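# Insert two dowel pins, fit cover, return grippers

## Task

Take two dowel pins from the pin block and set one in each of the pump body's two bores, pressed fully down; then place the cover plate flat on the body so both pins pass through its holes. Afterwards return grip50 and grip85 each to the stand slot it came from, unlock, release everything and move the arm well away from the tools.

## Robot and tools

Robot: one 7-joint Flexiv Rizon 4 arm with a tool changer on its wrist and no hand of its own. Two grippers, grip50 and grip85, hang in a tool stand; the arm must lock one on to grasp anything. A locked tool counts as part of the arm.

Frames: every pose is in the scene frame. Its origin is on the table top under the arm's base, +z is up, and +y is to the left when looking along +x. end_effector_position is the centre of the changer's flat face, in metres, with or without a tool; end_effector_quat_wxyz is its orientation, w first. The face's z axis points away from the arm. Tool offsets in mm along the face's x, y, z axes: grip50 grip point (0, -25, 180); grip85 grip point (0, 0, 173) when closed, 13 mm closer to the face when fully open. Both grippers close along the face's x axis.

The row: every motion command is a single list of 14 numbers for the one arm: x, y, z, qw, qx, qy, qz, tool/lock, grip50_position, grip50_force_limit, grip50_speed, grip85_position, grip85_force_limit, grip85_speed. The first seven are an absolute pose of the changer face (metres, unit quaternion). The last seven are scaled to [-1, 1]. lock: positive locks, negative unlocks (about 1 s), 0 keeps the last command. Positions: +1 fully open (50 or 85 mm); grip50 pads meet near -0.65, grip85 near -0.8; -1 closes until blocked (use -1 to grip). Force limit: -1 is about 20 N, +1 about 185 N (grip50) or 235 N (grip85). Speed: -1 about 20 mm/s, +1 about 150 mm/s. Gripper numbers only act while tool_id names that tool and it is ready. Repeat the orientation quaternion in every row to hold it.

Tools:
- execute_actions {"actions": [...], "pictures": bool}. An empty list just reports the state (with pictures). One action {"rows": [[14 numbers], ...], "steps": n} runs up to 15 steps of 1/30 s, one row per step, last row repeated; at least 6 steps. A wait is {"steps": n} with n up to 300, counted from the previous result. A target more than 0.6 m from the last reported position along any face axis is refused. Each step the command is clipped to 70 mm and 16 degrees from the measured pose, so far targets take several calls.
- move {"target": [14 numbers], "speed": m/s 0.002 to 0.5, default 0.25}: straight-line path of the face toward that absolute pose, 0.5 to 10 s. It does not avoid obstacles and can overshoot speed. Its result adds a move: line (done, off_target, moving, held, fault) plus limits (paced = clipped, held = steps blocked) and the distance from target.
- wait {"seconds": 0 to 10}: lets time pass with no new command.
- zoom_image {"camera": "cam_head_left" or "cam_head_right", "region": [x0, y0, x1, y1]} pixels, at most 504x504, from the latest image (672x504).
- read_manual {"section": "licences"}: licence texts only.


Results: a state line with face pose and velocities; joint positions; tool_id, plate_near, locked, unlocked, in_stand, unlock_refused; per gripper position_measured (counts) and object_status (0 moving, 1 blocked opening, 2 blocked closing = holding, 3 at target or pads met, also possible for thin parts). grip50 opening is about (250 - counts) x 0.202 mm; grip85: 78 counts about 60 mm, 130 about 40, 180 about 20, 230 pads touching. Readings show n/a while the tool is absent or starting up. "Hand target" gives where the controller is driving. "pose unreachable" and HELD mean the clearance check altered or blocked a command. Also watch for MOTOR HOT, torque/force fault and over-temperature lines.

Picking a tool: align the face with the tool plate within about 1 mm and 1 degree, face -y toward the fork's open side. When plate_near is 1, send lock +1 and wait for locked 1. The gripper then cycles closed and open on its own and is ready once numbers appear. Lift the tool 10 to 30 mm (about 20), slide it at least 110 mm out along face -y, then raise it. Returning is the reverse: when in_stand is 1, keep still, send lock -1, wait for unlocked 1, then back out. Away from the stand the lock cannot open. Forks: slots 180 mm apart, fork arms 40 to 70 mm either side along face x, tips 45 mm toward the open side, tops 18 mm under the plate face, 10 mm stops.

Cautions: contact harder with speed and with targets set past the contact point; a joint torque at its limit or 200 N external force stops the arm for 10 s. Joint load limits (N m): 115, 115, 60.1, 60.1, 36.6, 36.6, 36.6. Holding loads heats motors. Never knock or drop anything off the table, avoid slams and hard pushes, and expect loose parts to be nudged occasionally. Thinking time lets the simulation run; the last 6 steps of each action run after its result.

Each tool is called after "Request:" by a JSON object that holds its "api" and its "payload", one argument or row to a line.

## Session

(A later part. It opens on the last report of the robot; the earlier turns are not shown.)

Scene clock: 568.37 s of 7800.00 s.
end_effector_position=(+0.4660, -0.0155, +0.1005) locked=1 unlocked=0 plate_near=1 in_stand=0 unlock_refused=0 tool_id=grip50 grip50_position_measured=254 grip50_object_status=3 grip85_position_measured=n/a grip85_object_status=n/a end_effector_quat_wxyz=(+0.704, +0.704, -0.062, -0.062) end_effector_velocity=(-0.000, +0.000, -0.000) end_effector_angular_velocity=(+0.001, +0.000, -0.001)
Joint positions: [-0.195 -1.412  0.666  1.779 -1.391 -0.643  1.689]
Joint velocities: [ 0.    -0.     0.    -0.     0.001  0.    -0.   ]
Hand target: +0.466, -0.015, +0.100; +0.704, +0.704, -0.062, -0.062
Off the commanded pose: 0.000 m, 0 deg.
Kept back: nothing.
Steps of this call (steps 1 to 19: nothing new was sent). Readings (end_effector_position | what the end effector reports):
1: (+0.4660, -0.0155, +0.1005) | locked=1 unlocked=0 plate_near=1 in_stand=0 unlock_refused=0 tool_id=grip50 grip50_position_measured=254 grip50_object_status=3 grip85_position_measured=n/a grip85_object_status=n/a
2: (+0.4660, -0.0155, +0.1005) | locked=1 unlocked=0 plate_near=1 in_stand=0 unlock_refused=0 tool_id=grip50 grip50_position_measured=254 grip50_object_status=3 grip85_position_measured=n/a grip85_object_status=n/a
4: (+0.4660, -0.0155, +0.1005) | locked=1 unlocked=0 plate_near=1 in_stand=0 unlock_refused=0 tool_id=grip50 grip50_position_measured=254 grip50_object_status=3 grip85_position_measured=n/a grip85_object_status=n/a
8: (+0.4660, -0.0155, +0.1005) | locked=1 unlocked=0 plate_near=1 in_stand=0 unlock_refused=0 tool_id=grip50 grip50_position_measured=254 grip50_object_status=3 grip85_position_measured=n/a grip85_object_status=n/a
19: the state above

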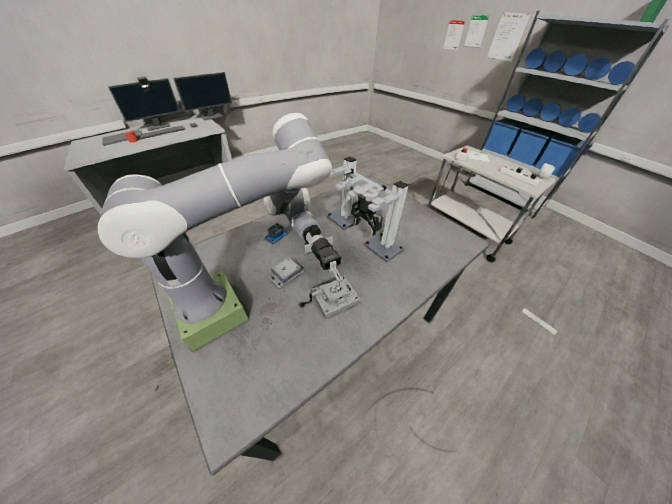

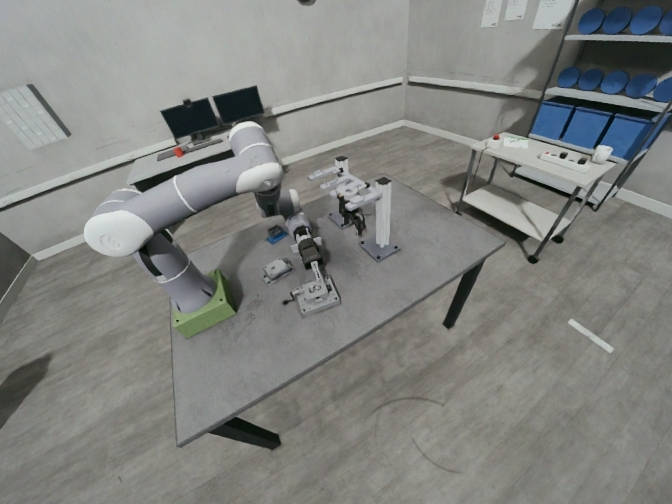

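Request:
{"api": "move", "payload": {
  "target": [0.465,-0.0154,0.0995,0.7044,0.7044,-0.0616,-0.0616,0,-0.64,-1,-1,0,0,0],
  "speed": 0.002
}}

Request:
{"api": "move", "payload": {
  "target": [0.465,-0.0154,0.0995,0.7044,0.7044,-0.0616,-0.0616,0,-0.55,-1,-1,0,0,0],
  "speed": 0.002
}}

Request:
{"api": "move", "payload": {
  "target": [0.465,-0.0154,0.0995,0.7044,0.7044,-0.0616,-0.0616,0,-0.3,-1,-1,0,0,0],
  "speed": 0.002
}}

Request:
{"api": "move", "payload": {
  "target": [0.465,-0.0154,0.135,0.7044,0.7044,-0.0616,-0.0616,0,-0.3,-1,-1,0,0,0],
  "speed": 0.01
}}

Request:
{"api": "zoom_image", "payload": {
  "camera": "cam_head_right",
  "region": [280,250,360,320]
}}

Request:
{"api": "zoom_image", "payload": {
  "camera": "cam_head_left",
  "region": [300,250,380,320]
}}

Scene clock: 570.07 s of 7800.00 s.
end_effector_position=(+0.4654, -0.0155, +0.1000) locked=1 unlocked=0 plate_near=1 in_stand=0 unlock_refused=0 tool_id=grip50 grip50_position_measured=230 grip50_object_status=2 grip85_position_measured=n/a grip85_object_status=n/a end_effector_quat_wxyz=(+0.705, +0.704, -0.062, -0.061) end_effector_velocity=(+0.000, +0.000, +0.000) end_effector_angular_velocity=(+0.000, -0.001, +0.000)
Joint positions: [-0.195 -1.413  0.666  1.78  -1.392 -0.644  1.691]
Joint velocities: [-0.001 -0.     0.001  0.    -0.001 -0.001  0.001]
Hand target: +0.465, -0.015, +0.099; +0.704, +0.704, -0.062, -0.062
Off the commanded pose: 0.001 m, 0 deg.
Kept back: nothing.
move: done

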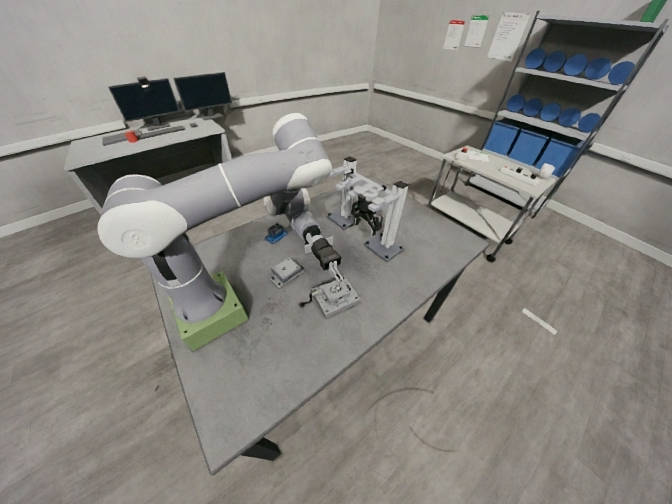

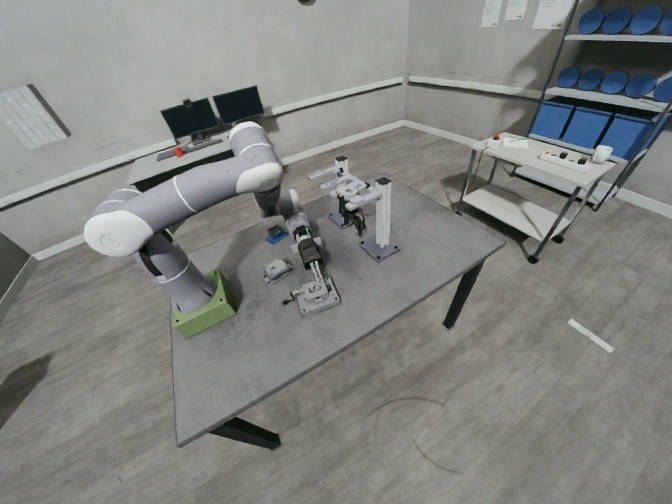

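Scene clock: 570.77 s of 7800.00 s.
end_effector_position=(+0.4654, -0.0155, +0.1000) locked=1 unlocked=0 plate_near=1 in_stand=0 unlock_refused=0 tool_id=grip50 grip50_position_measured=230 grip50_object_status=2 grip85_position_measured=n/a grip85_object_status=n/a end_effector_quat_wxyz=(+0.705, +0.704, -0.062, -0.061) end_effector_velocity=(-0.000, +0.000, +0.000) end_effector_angular_velocity=(+0.000, +0.001, -0.000)
Joint positions: [-0.195 -1.413  0.667  1.78  -1.392 -0.645  1.691]
Joint velocities: [-0.001 -0.     0.001  0.    -0.    -0.001 -0.001]
Hand target: +0.465, -0.015, +0.100; +0.704, +0.704, -0.062, -0.062
Off the commanded pose: 0.001 m, 0 deg.
Kept back: nothing.
move: done

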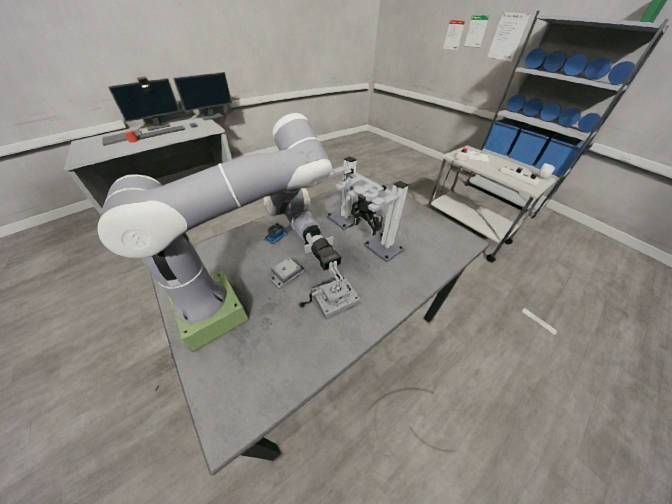

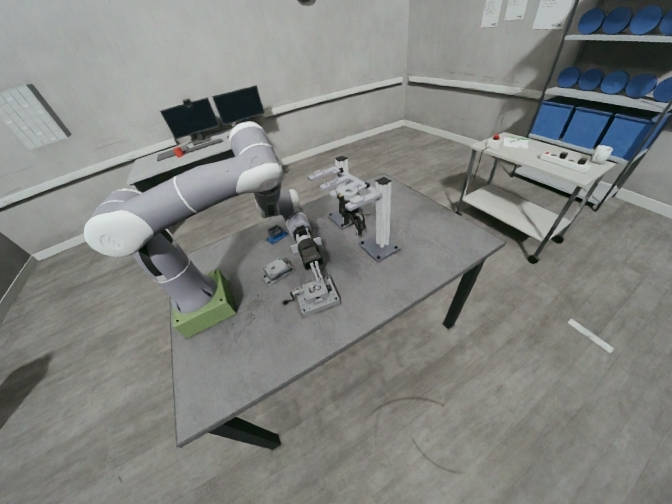

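Scene clock: 571.47 s of 7800.00 s.
end_effector_position=(+0.4651, -0.0154, +0.0997) locked=1 unlocked=0 plate_near=1 in_stand=0 unlock_refused=0 tool_id=grip50 grip50_position_measured=198 grip50_object_status=3 grip85_position_measured=n/a grip85_object_status=n/a end_effector_quat_wxyz=(+0.705, +0.704, -0.062, -0.062) end_effector_velocity=(+0.000, +0.000, -0.000) end_effector_angular_velocity=(+0.000, +0.000, +0.000)
Joint positions: [-0.195 -1.414  0.667  1.78  -1.392 -0.644  1.691]
Joint velocities: [ 0. -0.  0.  0. -0.  0. -0.]
Hand target: +0.465, -0.015, +0.100; +0.704, +0.704, -0.062, -0.062
Off the commanded pose: 0.000 m, 0 deg.
Kept back: nothing.
move: done

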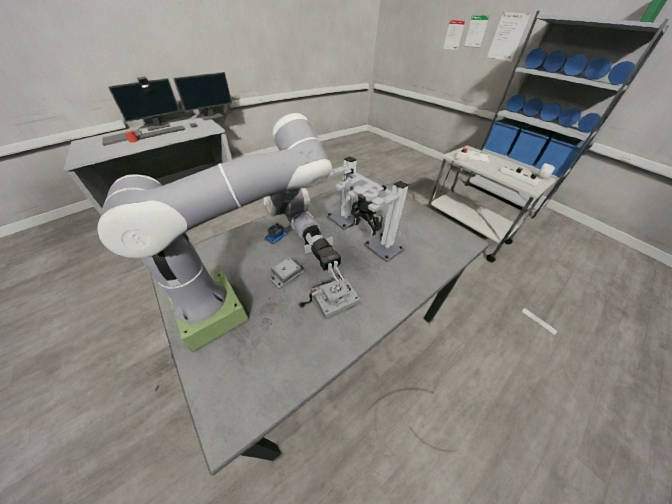

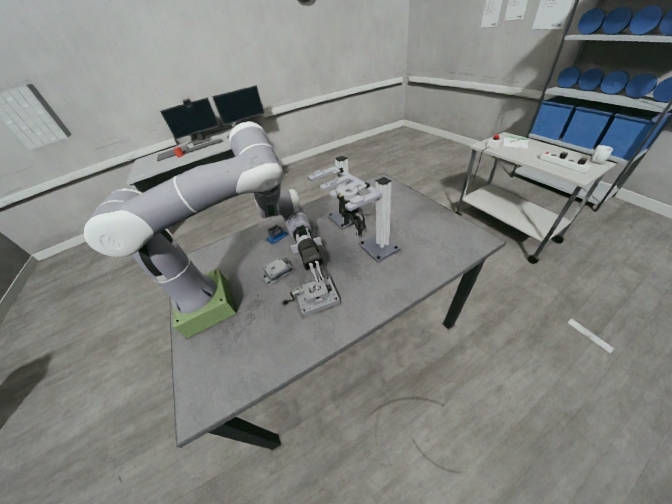

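Scene clock: 575.23 s of 7800.00 s.
end_effector_position=(+0.4650, -0.0153, +0.1349) locked=1 unlocked=0 plate_near=1 in_stand=0 unlock_refused=0 tool_id=grip50 grip50_position_measured=198 grip50_object_status=3 grip85_position_measured=n/a grip85_object_status=n/a end_effector_quat_wxyz=(+0.704, +0.704, -0.062, -0.061) end_effector_velocity=(+0.000, -0.000, +0.000) end_effector_angular_velocity=(-0.001, -0.000, +0.000)
Joint positions: [-0.215 -1.347  0.702  1.829 -1.367 -0.67   1.678]
Joint velocities: [ 0.  0. -0. -0. -0. -0.  0.]
Hand target: +0.465, -0.015, +0.135; +0.704, +0.704, -0.062, -0.062
Off the commanded pose: 0.000 m, 0 deg.
Kept back: nothing.
move: done

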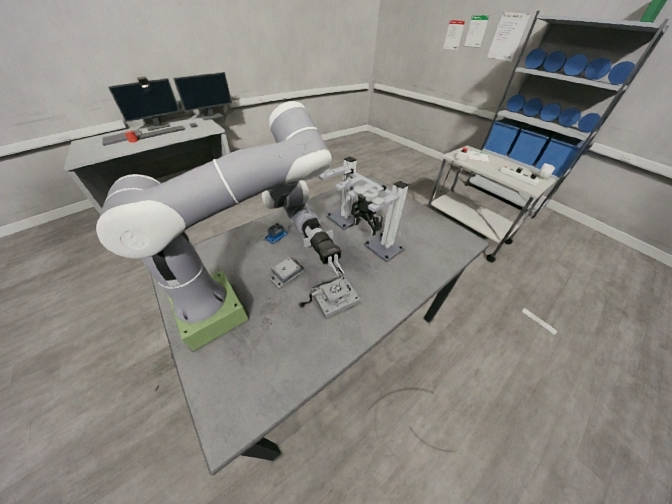

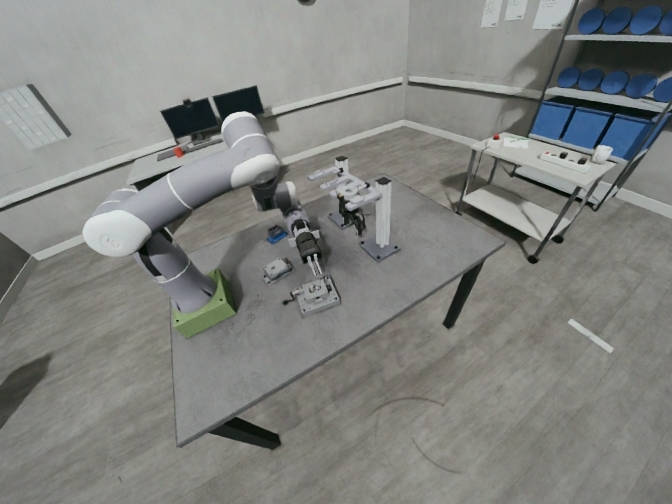

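Region (280, 250, 360, 320) of cam_head_right's 672x504 image, scaled by 6.300, with more detail than that image has; it fills the top 441 rows of this view, and the rest is white.

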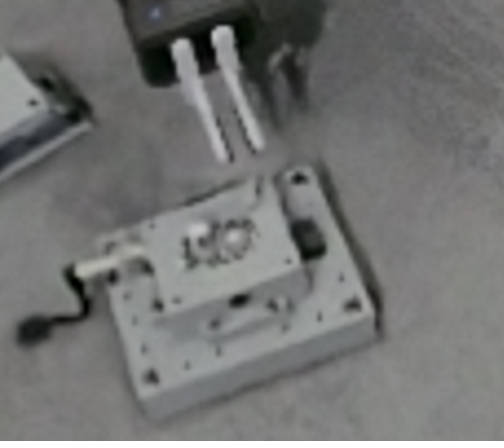

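Region (300, 250, 380, 320) of cam_head_left's 672x504 image, scaled by 6.300, with more detail than that image has; it fills the top 441 rows of this view, and the rest is white.

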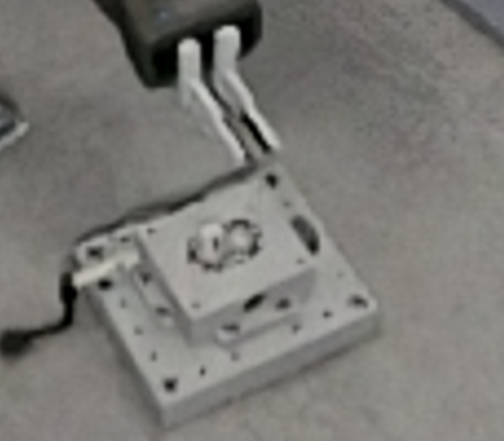

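Request:
{"api": "move", "payload": {
  "target": [0.44,0.0,0.35,0.7044,0.7044,-0.0616,-0.0616,0,-0.2,-1,-1,0,0,0],
  "speed": 0.15
}}

Request:
{"api": "move", "payload": {
  "target": [0.44,0.0,0.38,0,0.6225,0.7826,0,0,-0.2,-1,-1,0,0,0],
  "speed": 0.2
}}

Request:
{"api": "zoom_image", "payload": {
  "camera": "cam_head_right",
  "region": [295,265,345,305]
}}

Request:
{"api": "zoom_image", "payload": {
  "camera": "cam_head_left",
  "region": [315,265,365,305]
}}

Scene clock: 577.43 s of 7800.00 s.
end_effector_position=(+0.4394, -0.0000, +0.3501) locked=1 unlocked=0 plate_near=1 in_stand=0 unlock_refused=0 tool_id=grip50 grip50_position_measured=182 grip50_object_status=3 grip85_position_measured=n/a grip85_object_status=n/a end_effector_quat_wxyz=(+0.705, +0.704, -0.061, -0.061) end_effector_velocity=(-0.000, +0.000, -0.001) end_effector_angular_velocity=(+0.000, +0.002, -0.001)
Joint positions: [-0.318 -0.937  0.966  2.025 -1.168 -0.83   1.531]
Joint velocities: [ 0.    -0.001  0.     0.     0.001 -0.     0.   ]
Hand target: +0.439, -0.000, +0.350; +0.705, +0.704, -0.061, -0.061
Off the commanded pose: 0.001 m, 0 deg.
Kept back: nothing.
move: done

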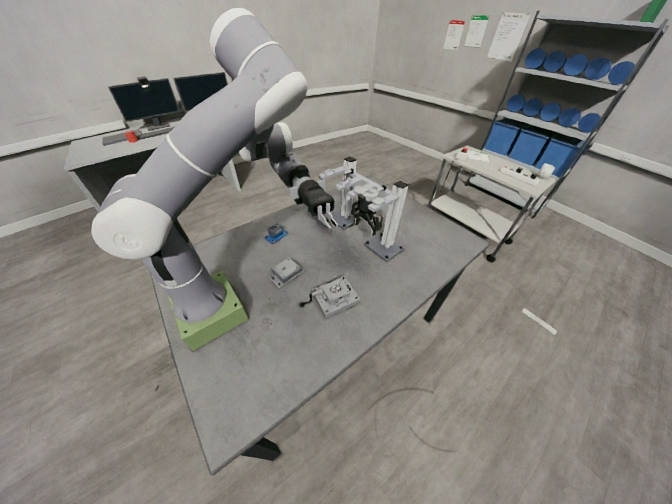

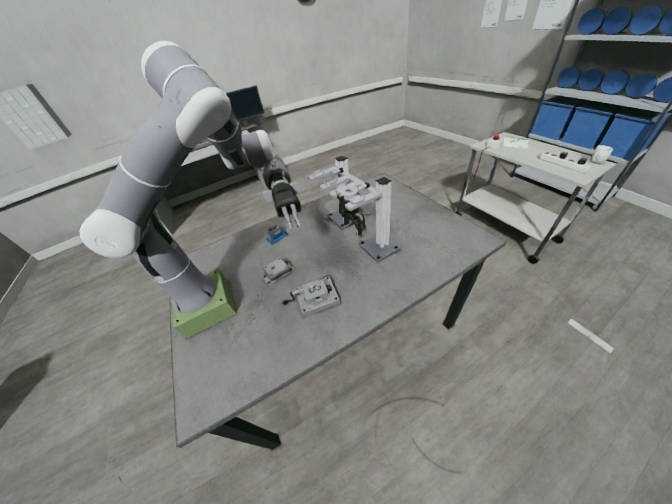

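Scene clock: 583.57 s of 7800.00 s.
end_effector_position=(+0.4401, -0.0004, +0.3803) locked=1 unlocked=0 plate_near=1 in_stand=0 unlock_refused=0 tool_id=grip50 grip50_position_measured=182 grip50_object_status=3 grip85_position_measured=n/a grip85_object_status=n/a end_effector_quat_wxyz=(-0.001, +0.624, +0.782, -0.002) end_effector_velocity=(+0.000, +0.000, -0.000) end_effector_angular_velocity=(-0.000, +0.000, -0.002)
Joint positions: [-1.25  -1.372  1.614  2.269 -1.391  0.097 -0.744]
Joint velocities: [ 0.     0.    -0.    -0.     0.     0.     0.002]
Hand target: +0.440, -0.000, +0.380; -0.001, +0.624, +0.782, -0.002
Off the commanded pose: 0.000 m, 0 deg.
Kept back: nothing.
move: done

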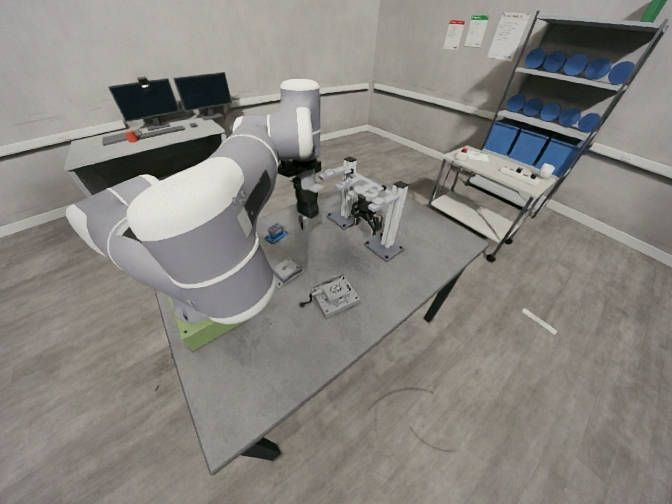

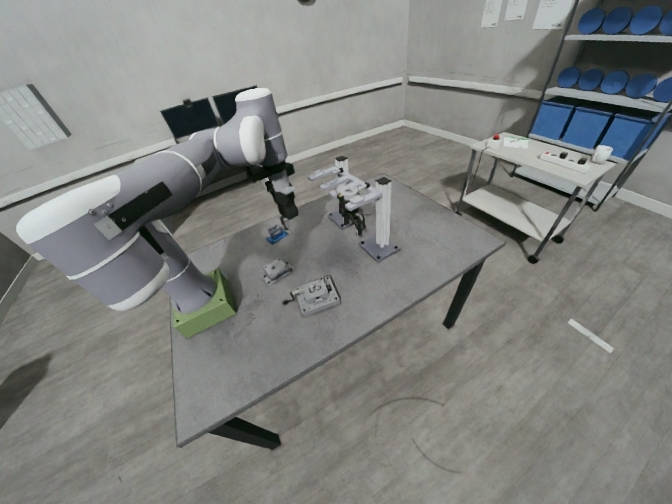

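Region (295, 265, 345, 305) of cam_head_right's 672x504 image, scaled by 10.080, with more detail than that image has; it fills the top 403 rows of this view, and the rest is white.

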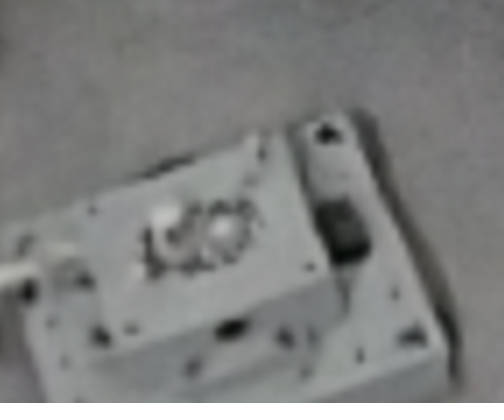

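Region (315, 265, 365, 305) of cam_head_left's 672x504 image, scaled by 10.080, with more detail than that image has; it fills the top 403 rows of this view, and the rest is white.

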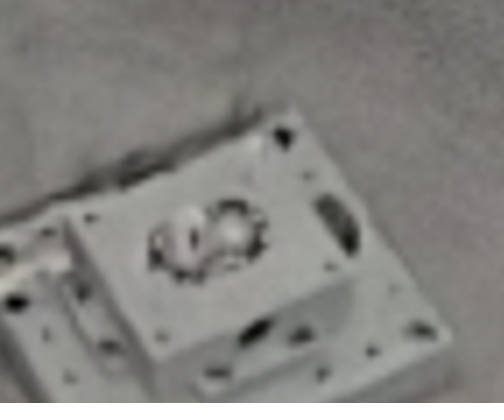

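Request:
{"api": "move", "payload": {
  "target": [0.4495,-0.1864,0.30,0,0.3827,0.9239,0,0,-0.2,-1,-1,0,0,0],
  "speed": 0.15
}}

Request:
{"api": "move", "payload": {
  "target": [0.4495,-0.1864,0.266,0,0.3827,0.9239,0,0,-0.2,-1,-1,0,0,0],
  "speed": 0.01
}}

Request:
{"api": "move", "payload": {
  "target": [0.4495,-0.1864,0.266,0,0.3827,0.9239,0,0,-1,-0.6,-1,0,0,0],
  "speed": 0.01
}}

Request:
{"api": "move", "payload": {
  "target": [0.4495,-0.1864,0.285,0,0.3827,0.9239,0,0,-1,-0.6,-1,0,0,0],
  "speed": 0.01
}}

Request:
{"api": "zoom_image", "payload": {
  "camera": "cam_head_right",
  "region": [280,240,360,310]
}}

Scene clock: 586.13 s of 7800.00 s.
end_effector_position=(+0.4495, -0.1869, +0.3003) locked=1 unlocked=0 plate_near=1 in_stand=0 unlock_refused=0 tool_id=grip50 grip50_position_measured=182 grip50_object_status=3 grip85_position_measured=n/a grip85_object_status=n/a end_effector_quat_wxyz=(+0.000, +0.383, +0.924, -0.000) end_effector_velocity=(+0.000, -0.000, +0.000) end_effector_angular_velocity=(-0.000, -0.000, -0.001)
Joint positions: [-1.547 -1.544  1.453  2.176 -1.616  0.117 -1.692]
Joint velocities: [ 0.     0.     0.    -0.    -0.     0.     0.001]
Hand target: +0.450, -0.187, +0.300; +0.000, +0.383, +0.924, -0.000
Off the commanded pose: 0.001 m, 0 deg.
Kept back: nothing.
move: done

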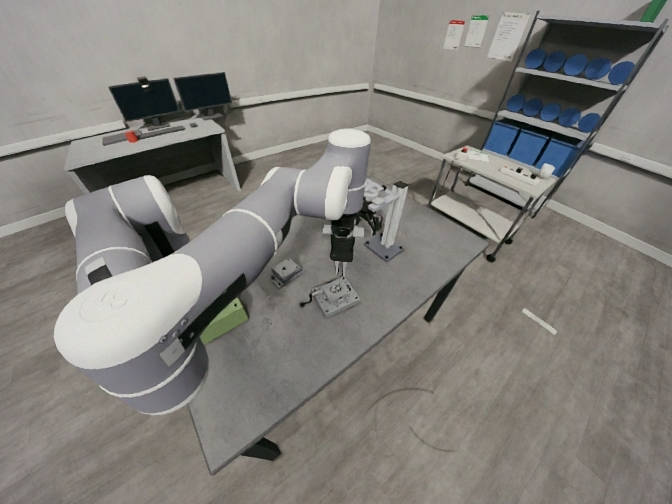

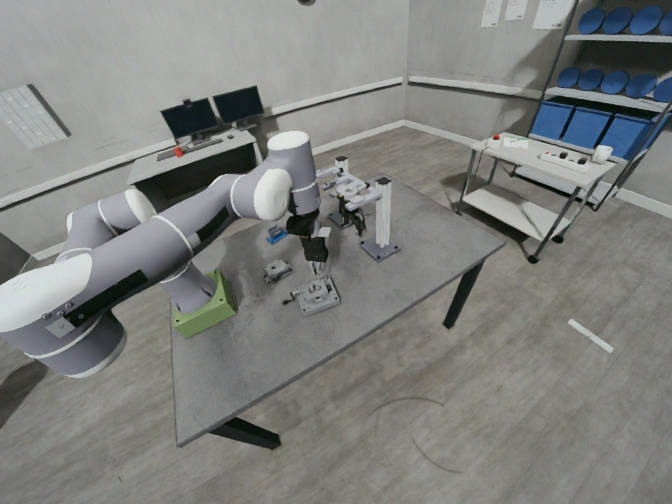

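Scene clock: 589.80 s of 7800.00 s.
end_effector_position=(+0.4495, -0.1865, +0.2660) locked=1 unlocked=0 plate_near=1 in_stand=0 unlock_refused=0 tool_id=grip50 grip50_position_measured=182 grip50_object_status=3 grip85_position_measured=n/a grip85_object_status=n/a end_effector_quat_wxyz=(-0.000, +0.383, +0.924, -0.000) end_effector_velocity=(+0.000, -0.000, +0.000) end_effector_angular_velocity=(-0.001, -0.001, +0.002)
Joint positions: [-1.548 -1.584  1.377  2.175 -1.692  0.157 -1.684]
Joint velocities: [ 0.     0.    -0.    -0.    -0.001  0.    -0.002]
Hand target: +0.450, -0.187, +0.266; -0.000, +0.383, +0.924, +0.000
Off the commanded pose: 0.000 m, 0 deg.
Kept back: nothing.
move: done

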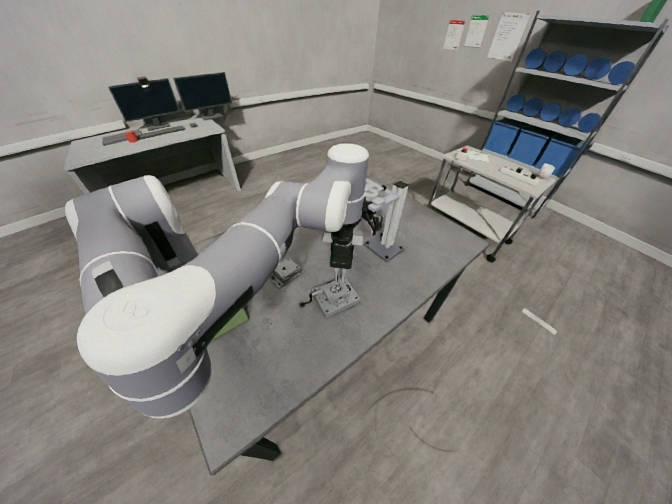

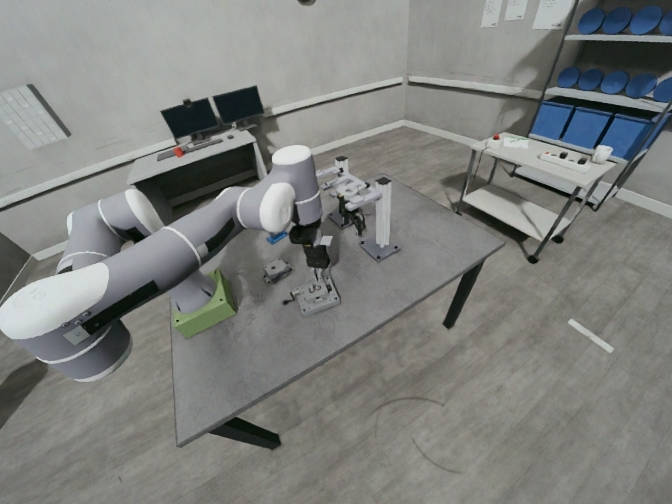

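Scene clock: 590.53 s of 7800.00 s.
end_effector_position=(+0.4495, -0.1865, +0.2660) locked=1 unlocked=0 plate_near=1 in_stand=0 unlock_refused=0 tool_id=grip50 grip50_position_measured=234 grip50_object_status=2 grip85_position_measured=n/a grip85_object_status=n/a end_effector_quat_wxyz=(-0.000, +0.383, +0.924, -0.000) end_effector_velocity=(+0.000, -0.000, +0.000) end_effector_angular_velocity=(-0.000, -0.001, -0.001)
Joint positions: [-1.548 -1.584  1.377  2.175 -1.692  0.157 -1.684]
Joint velocities: [-0.     0.     0.     0.    -0.    -0.     0.001]
Hand target: +0.450, -0.186, +0.266; -0.000, +0.383, +0.924, +0.000
Off the commanded pose: 0.000 m, 0 deg.
Kept back: nothing.
move: done

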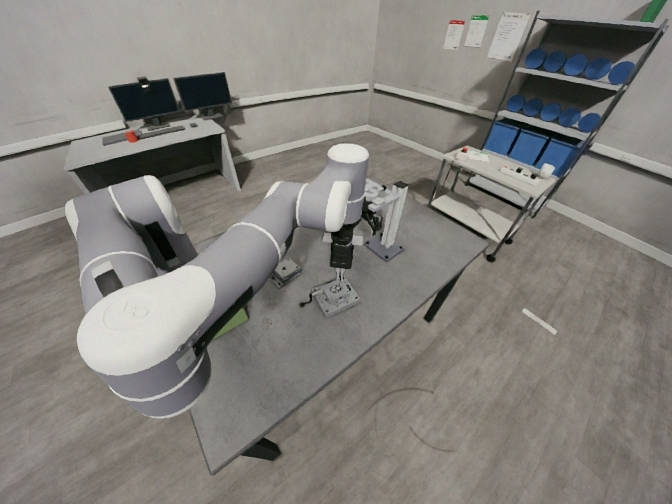

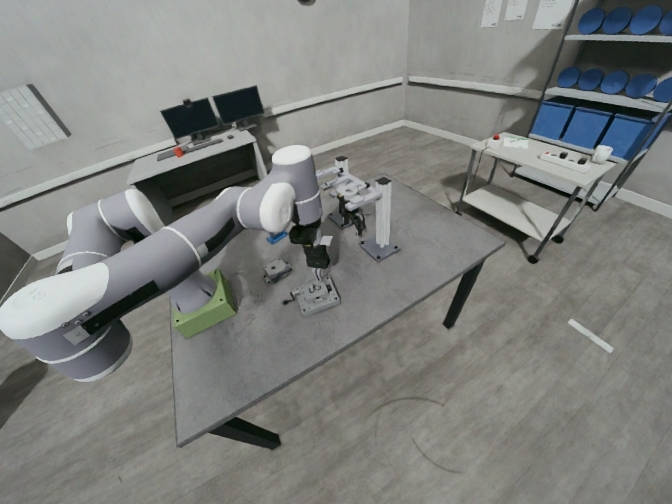

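Scene clock: 592.67 s of 7800.00 s.
end_effector_position=(+0.4495, -0.1864, +0.2850) locked=1 unlocked=0 plate_near=1 in_stand=0 unlock_refused=0 tool_id=grip50 grip50_position_measured=234 grip50_object_status=2 grip85_position_measured=n/a grip85_object_status=n/a end_effector_quat_wxyz=(+0.000, +0.383, +0.924, +0.000) end_effector_velocity=(-0.000, +0.000, +0.000) end_effector_angular_velocity=(-0.000, +0.000, +0.002)
Joint positions: [-1.548 -1.562  1.419  2.177 -1.65   0.136 -1.687]
Joint velocities: [ 0.     0.     0.     0.     0.    -0.    -0.002]
Hand target: +0.449, -0.186, +0.285; +0.000, +0.383, +0.924, -0.000
Off the commanded pose: 0.000 m, 0 deg.
Kept back: nothing.
move: done

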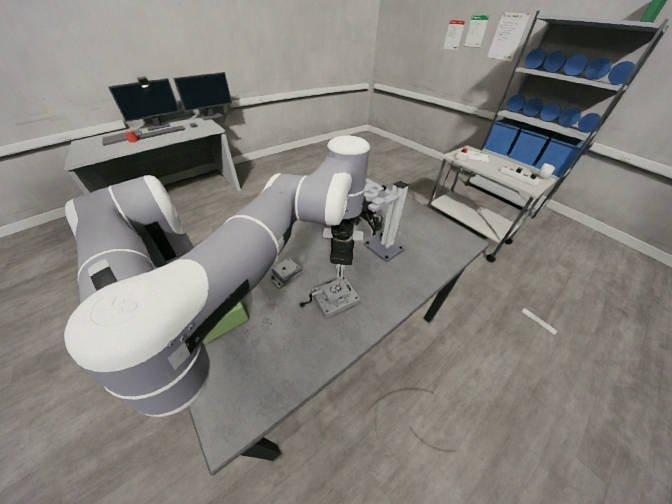

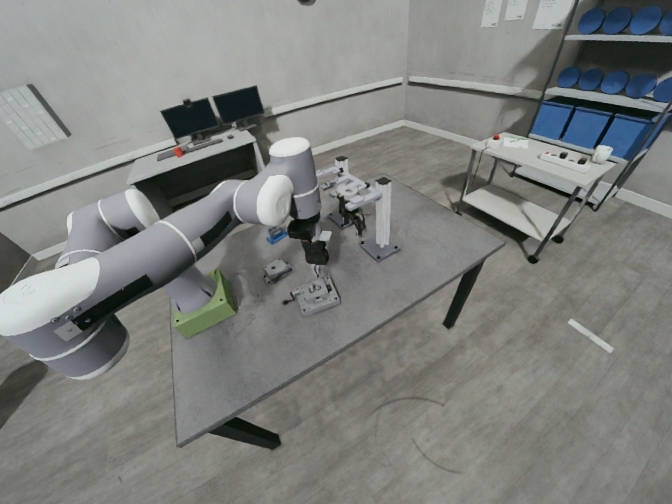

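Region (280, 240, 360, 310) of cam_head_right's 672x504 image, scaled by 6.300, with more detail than that image has; it fills the top 441 rows of this view, and the rest is white.

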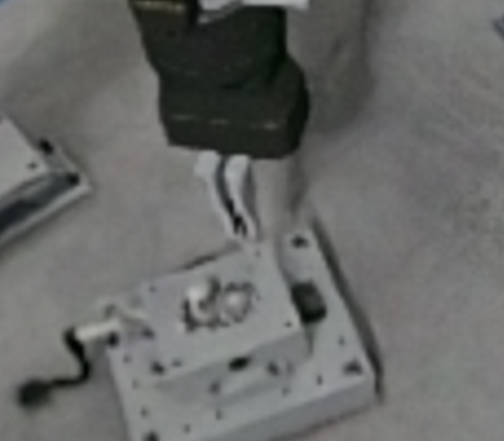

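Request:
{"api": "move", "payload": {
  "target": [0.4478,-0.186,0.268,0,0.3827,0.9239,0,0,-1,-0.6,-1,0,0,0],
  "speed": 0.01
}}

Request:
{"api": "move", "payload": {
  "target": [0.4478,-0.186,0.264,0,0.3827,0.9239,0,0,-1,-0.6,-1,0,0,0],
  "speed": 0.003
}}

Request:
{"api": "zoom_image", "payload": {
  "camera": "cam_head_right",
  "region": [295,260,345,300]
}}

Request:
{"api": "zoom_image", "payload": {
  "camera": "cam_head_left",
  "region": [315,260,365,300]
}}

Scene clock: 594.87 s of 7800.00 s.
end_effector_position=(+0.4478, -0.1861, +0.2680) locked=1 unlocked=0 plate_near=1 in_stand=0 unlock_refused=0 tool_id=grip50 grip50_position_measured=234 grip50_object_status=2 grip85_position_measured=n/a grip85_object_status=n/a end_effector_quat_wxyz=(-0.000, +0.383, +0.924, -0.000) end_effector_velocity=(-0.000, -0.000, -0.000) end_effector_angular_velocity=(+0.001, +0.000, -0.001)
Joint positions: [-1.552 -1.581  1.381  2.18  -1.688  0.154 -1.684]
Joint velocities: [-0.    -0.    -0.    -0.     0.001  0.     0.   ]
Hand target: +0.448, -0.186, +0.268; -0.000, +0.383, +0.924, -0.000
Off the commanded pose: 0.000 m, 0 deg.
Kept back: nothing.
move: done

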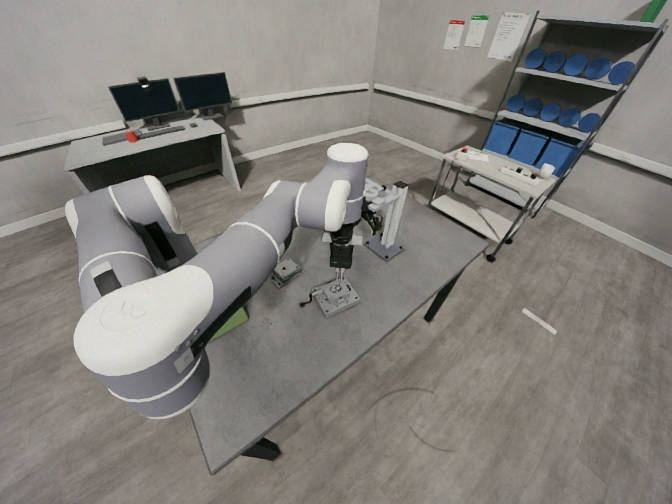

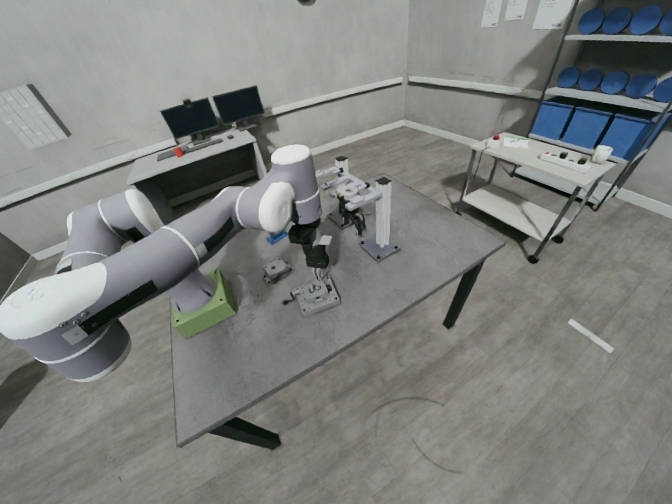

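Scene clock: 596.40 s of 7800.00 s.
end_effector_position=(+0.4480, -0.1858, +0.2654) locked=1 unlocked=0 plate_near=1 in_stand=0 unlock_refused=0 tool_id=grip50 grip50_position_measured=234 grip50_object_status=2 grip85_position_measured=n/a grip85_object_status=n/a end_effector_quat_wxyz=(+0.001, +0.382, +0.924, +0.000) end_effector_velocity=(+0.000, -0.000, -0.000) end_effector_angular_velocity=(+0.000, -0.000, +0.000)
Joint positions: [-1.552 -1.586  1.375  2.18  -1.698  0.158 -1.683]
Joint velocities: [-0.    -0.001  0.    -0.    -0.    -0.    -0.   ]
Hand target: +0.448, -0.186, +0.264; -0.000, +0.383, +0.924, +0.000
Off the commanded pose: 0.001 m, 0 deg.
Kept back: nothing.
move: done

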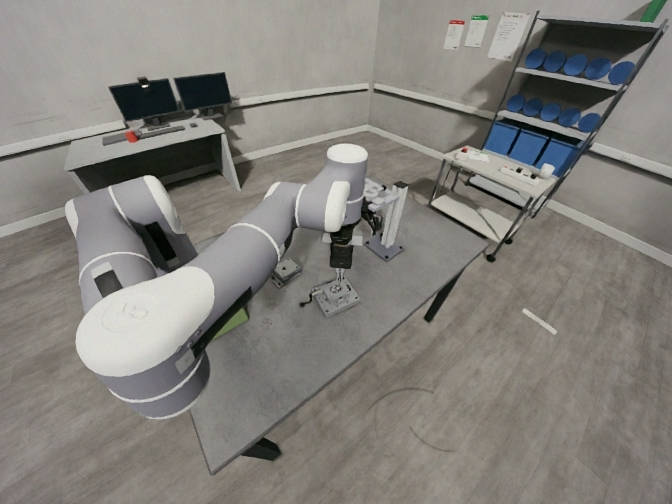

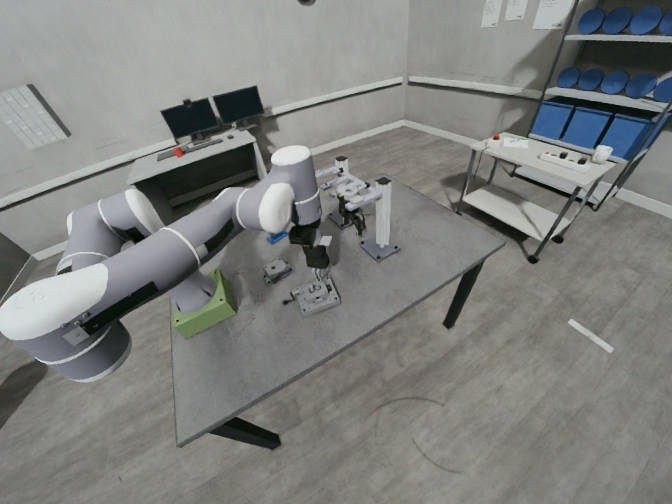

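Region (295, 260, 345, 300) of cam_head_right's 672x504 image, scaled by 10.080, with more detail than that image has; it fills the top 403 rows of this view, and the rest is white.

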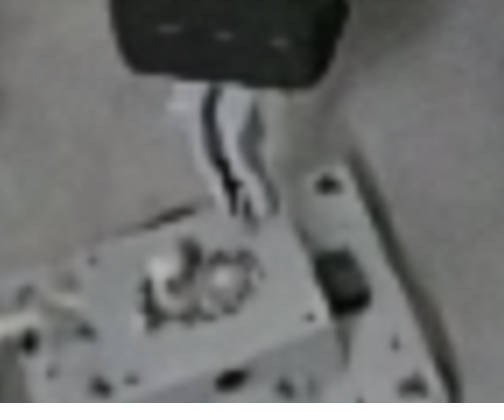

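Region (315, 260, 365, 300) of cam_head_left's 672x504 image, scaled by 10.080, with more detail than that image has; it fills the top 403 rows of this view, and the rest is white.

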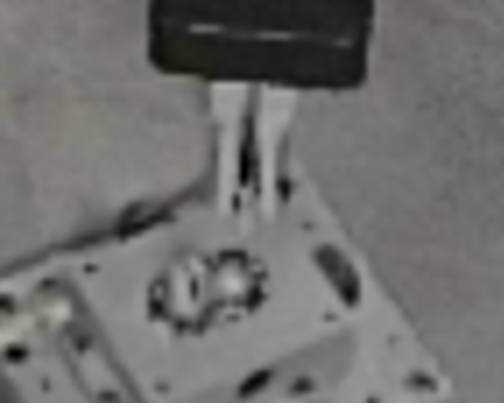

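Request:
{"api": "move", "payload": {
  "target": [0.445,-0.1888,0.2645,0,0.3827,0.9239,0,0,-1,-0.6,-1,0,0,0],
  "speed": 0.002
}}

Request:
{"api": "move", "payload": {
  "target": [0.451,-0.1828,0.2645,0,0.3827,0.9239,0,0,-1,-0.6,-1,0,0,0],
  "speed": 0.002
}}

Scene clock: 599.00 s of 7800.00 s.
end_effector_position=(+0.4455, -0.1884, +0.2651) locked=1 unlocked=0 plate_near=1 in_stand=0 unlock_refused=0 tool_id=grip50 grip50_position_measured=234 grip50_object_status=2 grip85_position_measured=n/a grip85_object_status=n/a end_effector_quat_wxyz=(+0.001, +0.382, +0.924, +0.001) end_effector_velocity=(+0.000, -0.000, -0.000) end_effector_angular_velocity=(-0.000, -0.000, +0.000)
Joint positions: [-1.562 -1.585  1.373  2.184 -1.698  0.161 -1.689]
Joint velocities: [ 0.     0.001 -0.001 -0.    -0.     0.001 -0.   ]
Hand target: +0.445, -0.189, +0.264; -0.000, +0.383, +0.924, -0.000
Off the commanded pose: 0.001 m, 0 deg.
Kept back: nothing.
move: done

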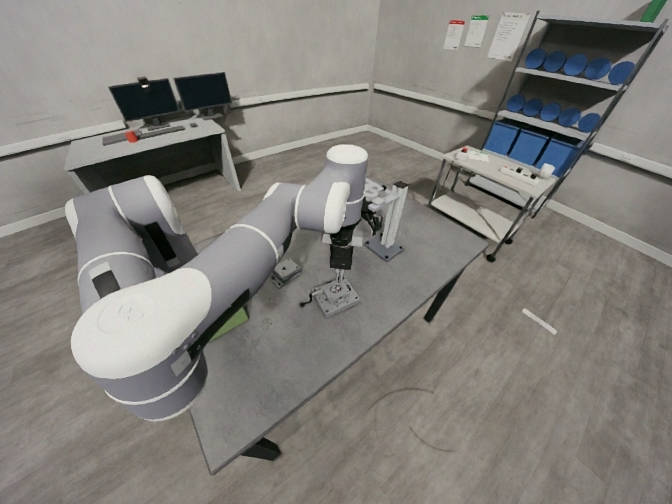

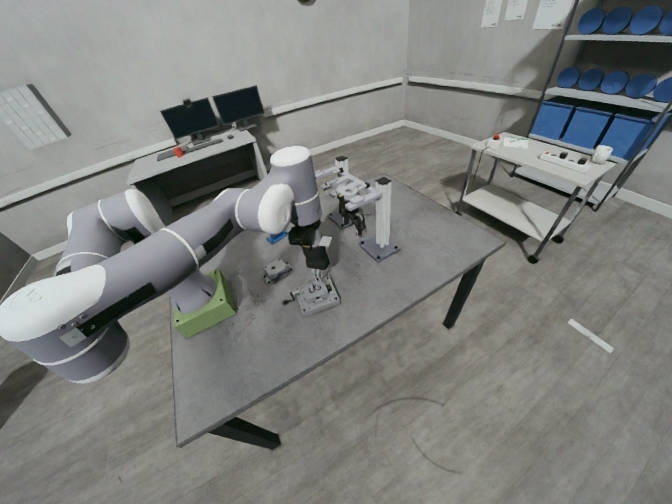

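Scene clock: 603.13 s of 7800.00 s.
end_effector_position=(+0.4509, -0.1833, +0.2647) locked=1 unlocked=0 plate_near=1 in_stand=0 unlock_refused=0 tool_id=grip50 grip50_position_measured=234 grip50_object_status=2 grip85_position_measured=n/a grip85_object_status=n/a end_effector_quat_wxyz=(+0.000, +0.383, +0.924, -0.001) end_effector_velocity=(+0.000, +0.000, -0.000) end_effector_angular_velocity=(+0.000, -0.000, -0.002)
Joint positions: [-1.541 -1.588  1.376  2.175 -1.697  0.154 -1.676]
Joint velocities: [ 0.    -0.001  0.     0.    -0.    -0.001  0.002]
Hand target: +0.451, -0.183, +0.265; +0.000, +0.383, +0.924, +0.000
Off the commanded pose: 0.001 m, 0 deg.
Kept back: nothing.
move: done

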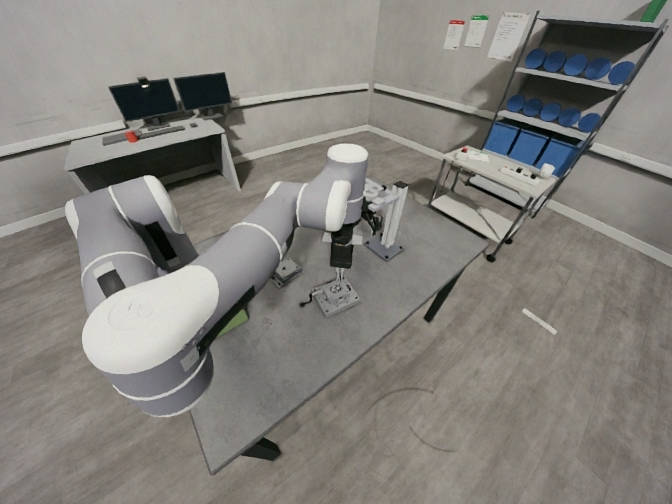

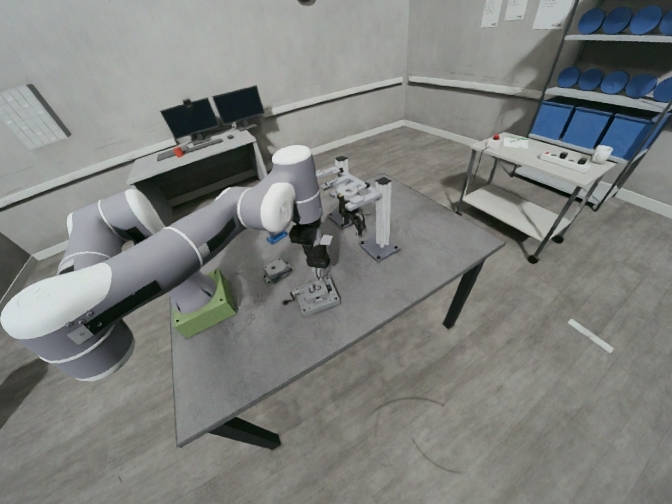

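Request:
{"api": "move", "payload": {
  "target": [0.451,-0.1828,0.275,0,0.3827,0.9239,0,0,-1,-0.6,-1,0,0,0],
  "speed": 0.01
}}

Request:
{"api": "zoom_image", "payload": {
  "camera": "cam_head_right",
  "region": [305,265,335,295]
}}

Request:
{"api": "zoom_image", "payload": {
  "camera": "cam_head_left",
  "region": [325,265,355,295]
}}

Scene clock: 604.67 s of 7800.00 s.
end_effector_position=(+0.4511, -0.1828, +0.2750) locked=1 unlocked=0 plate_near=1 in_stand=0 unlock_refused=0 tool_id=grip50 grip50_position_measured=234 grip50_object_status=2 grip85_position_measured=n/a grip85_object_status=n/a end_effector_quat_wxyz=(+0.000, +0.383, +0.924, +0.000) end_effector_velocity=(+0.000, +0.000, +0.000) end_effector_angular_velocity=(+0.000, -0.001, +0.001)
Joint positions: [-1.54  -1.578  1.399  2.176 -1.675  0.143 -1.677]
Joint velocities: [ 0.    -0.001  0.     0.    -0.001 -0.    -0.001]
Hand target: +0.451, -0.183, +0.275; -0.000, +0.383, +0.924, -0.000
Off the commanded pose: 0.000 m, 0 deg.
Kept back: nothing.
move: done

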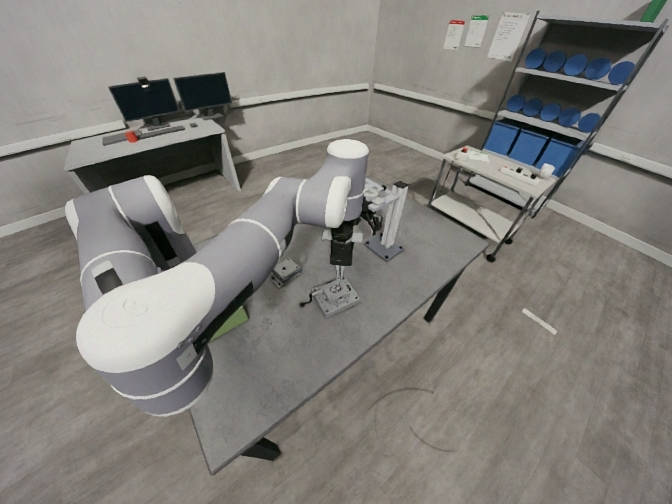

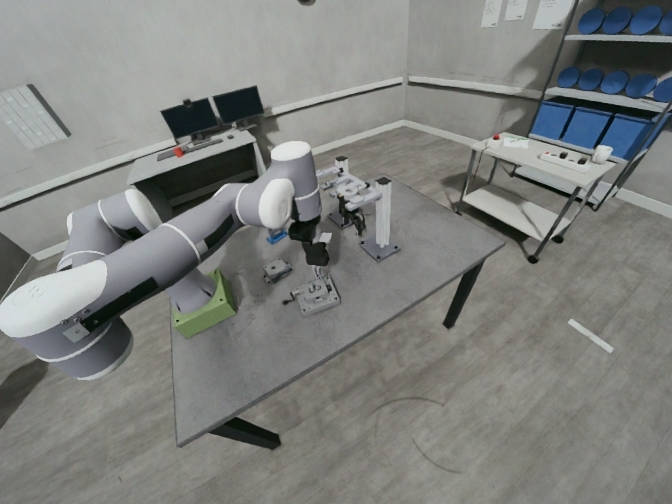

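Region (305, 265, 335, 295) of cam_head_right's 672x504 image, scaled by 16.800, with more detail than that image has.

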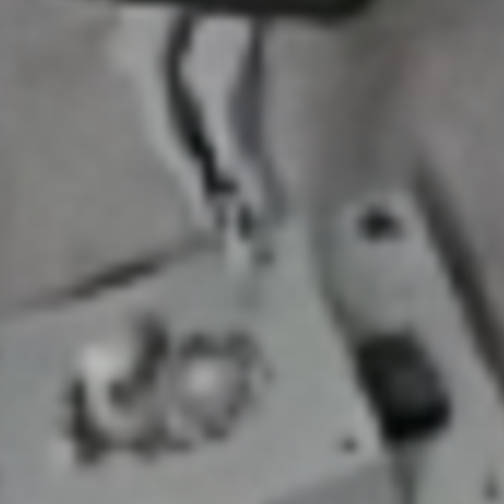

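Region (325, 265, 355, 295) of cam_head_left's 672x504 image, scaled by 16.800, with more detail than that image has.

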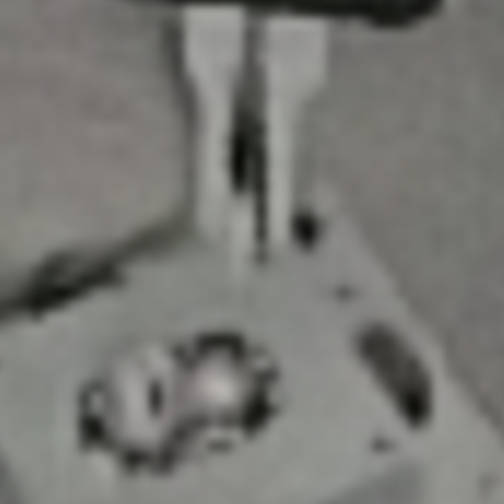

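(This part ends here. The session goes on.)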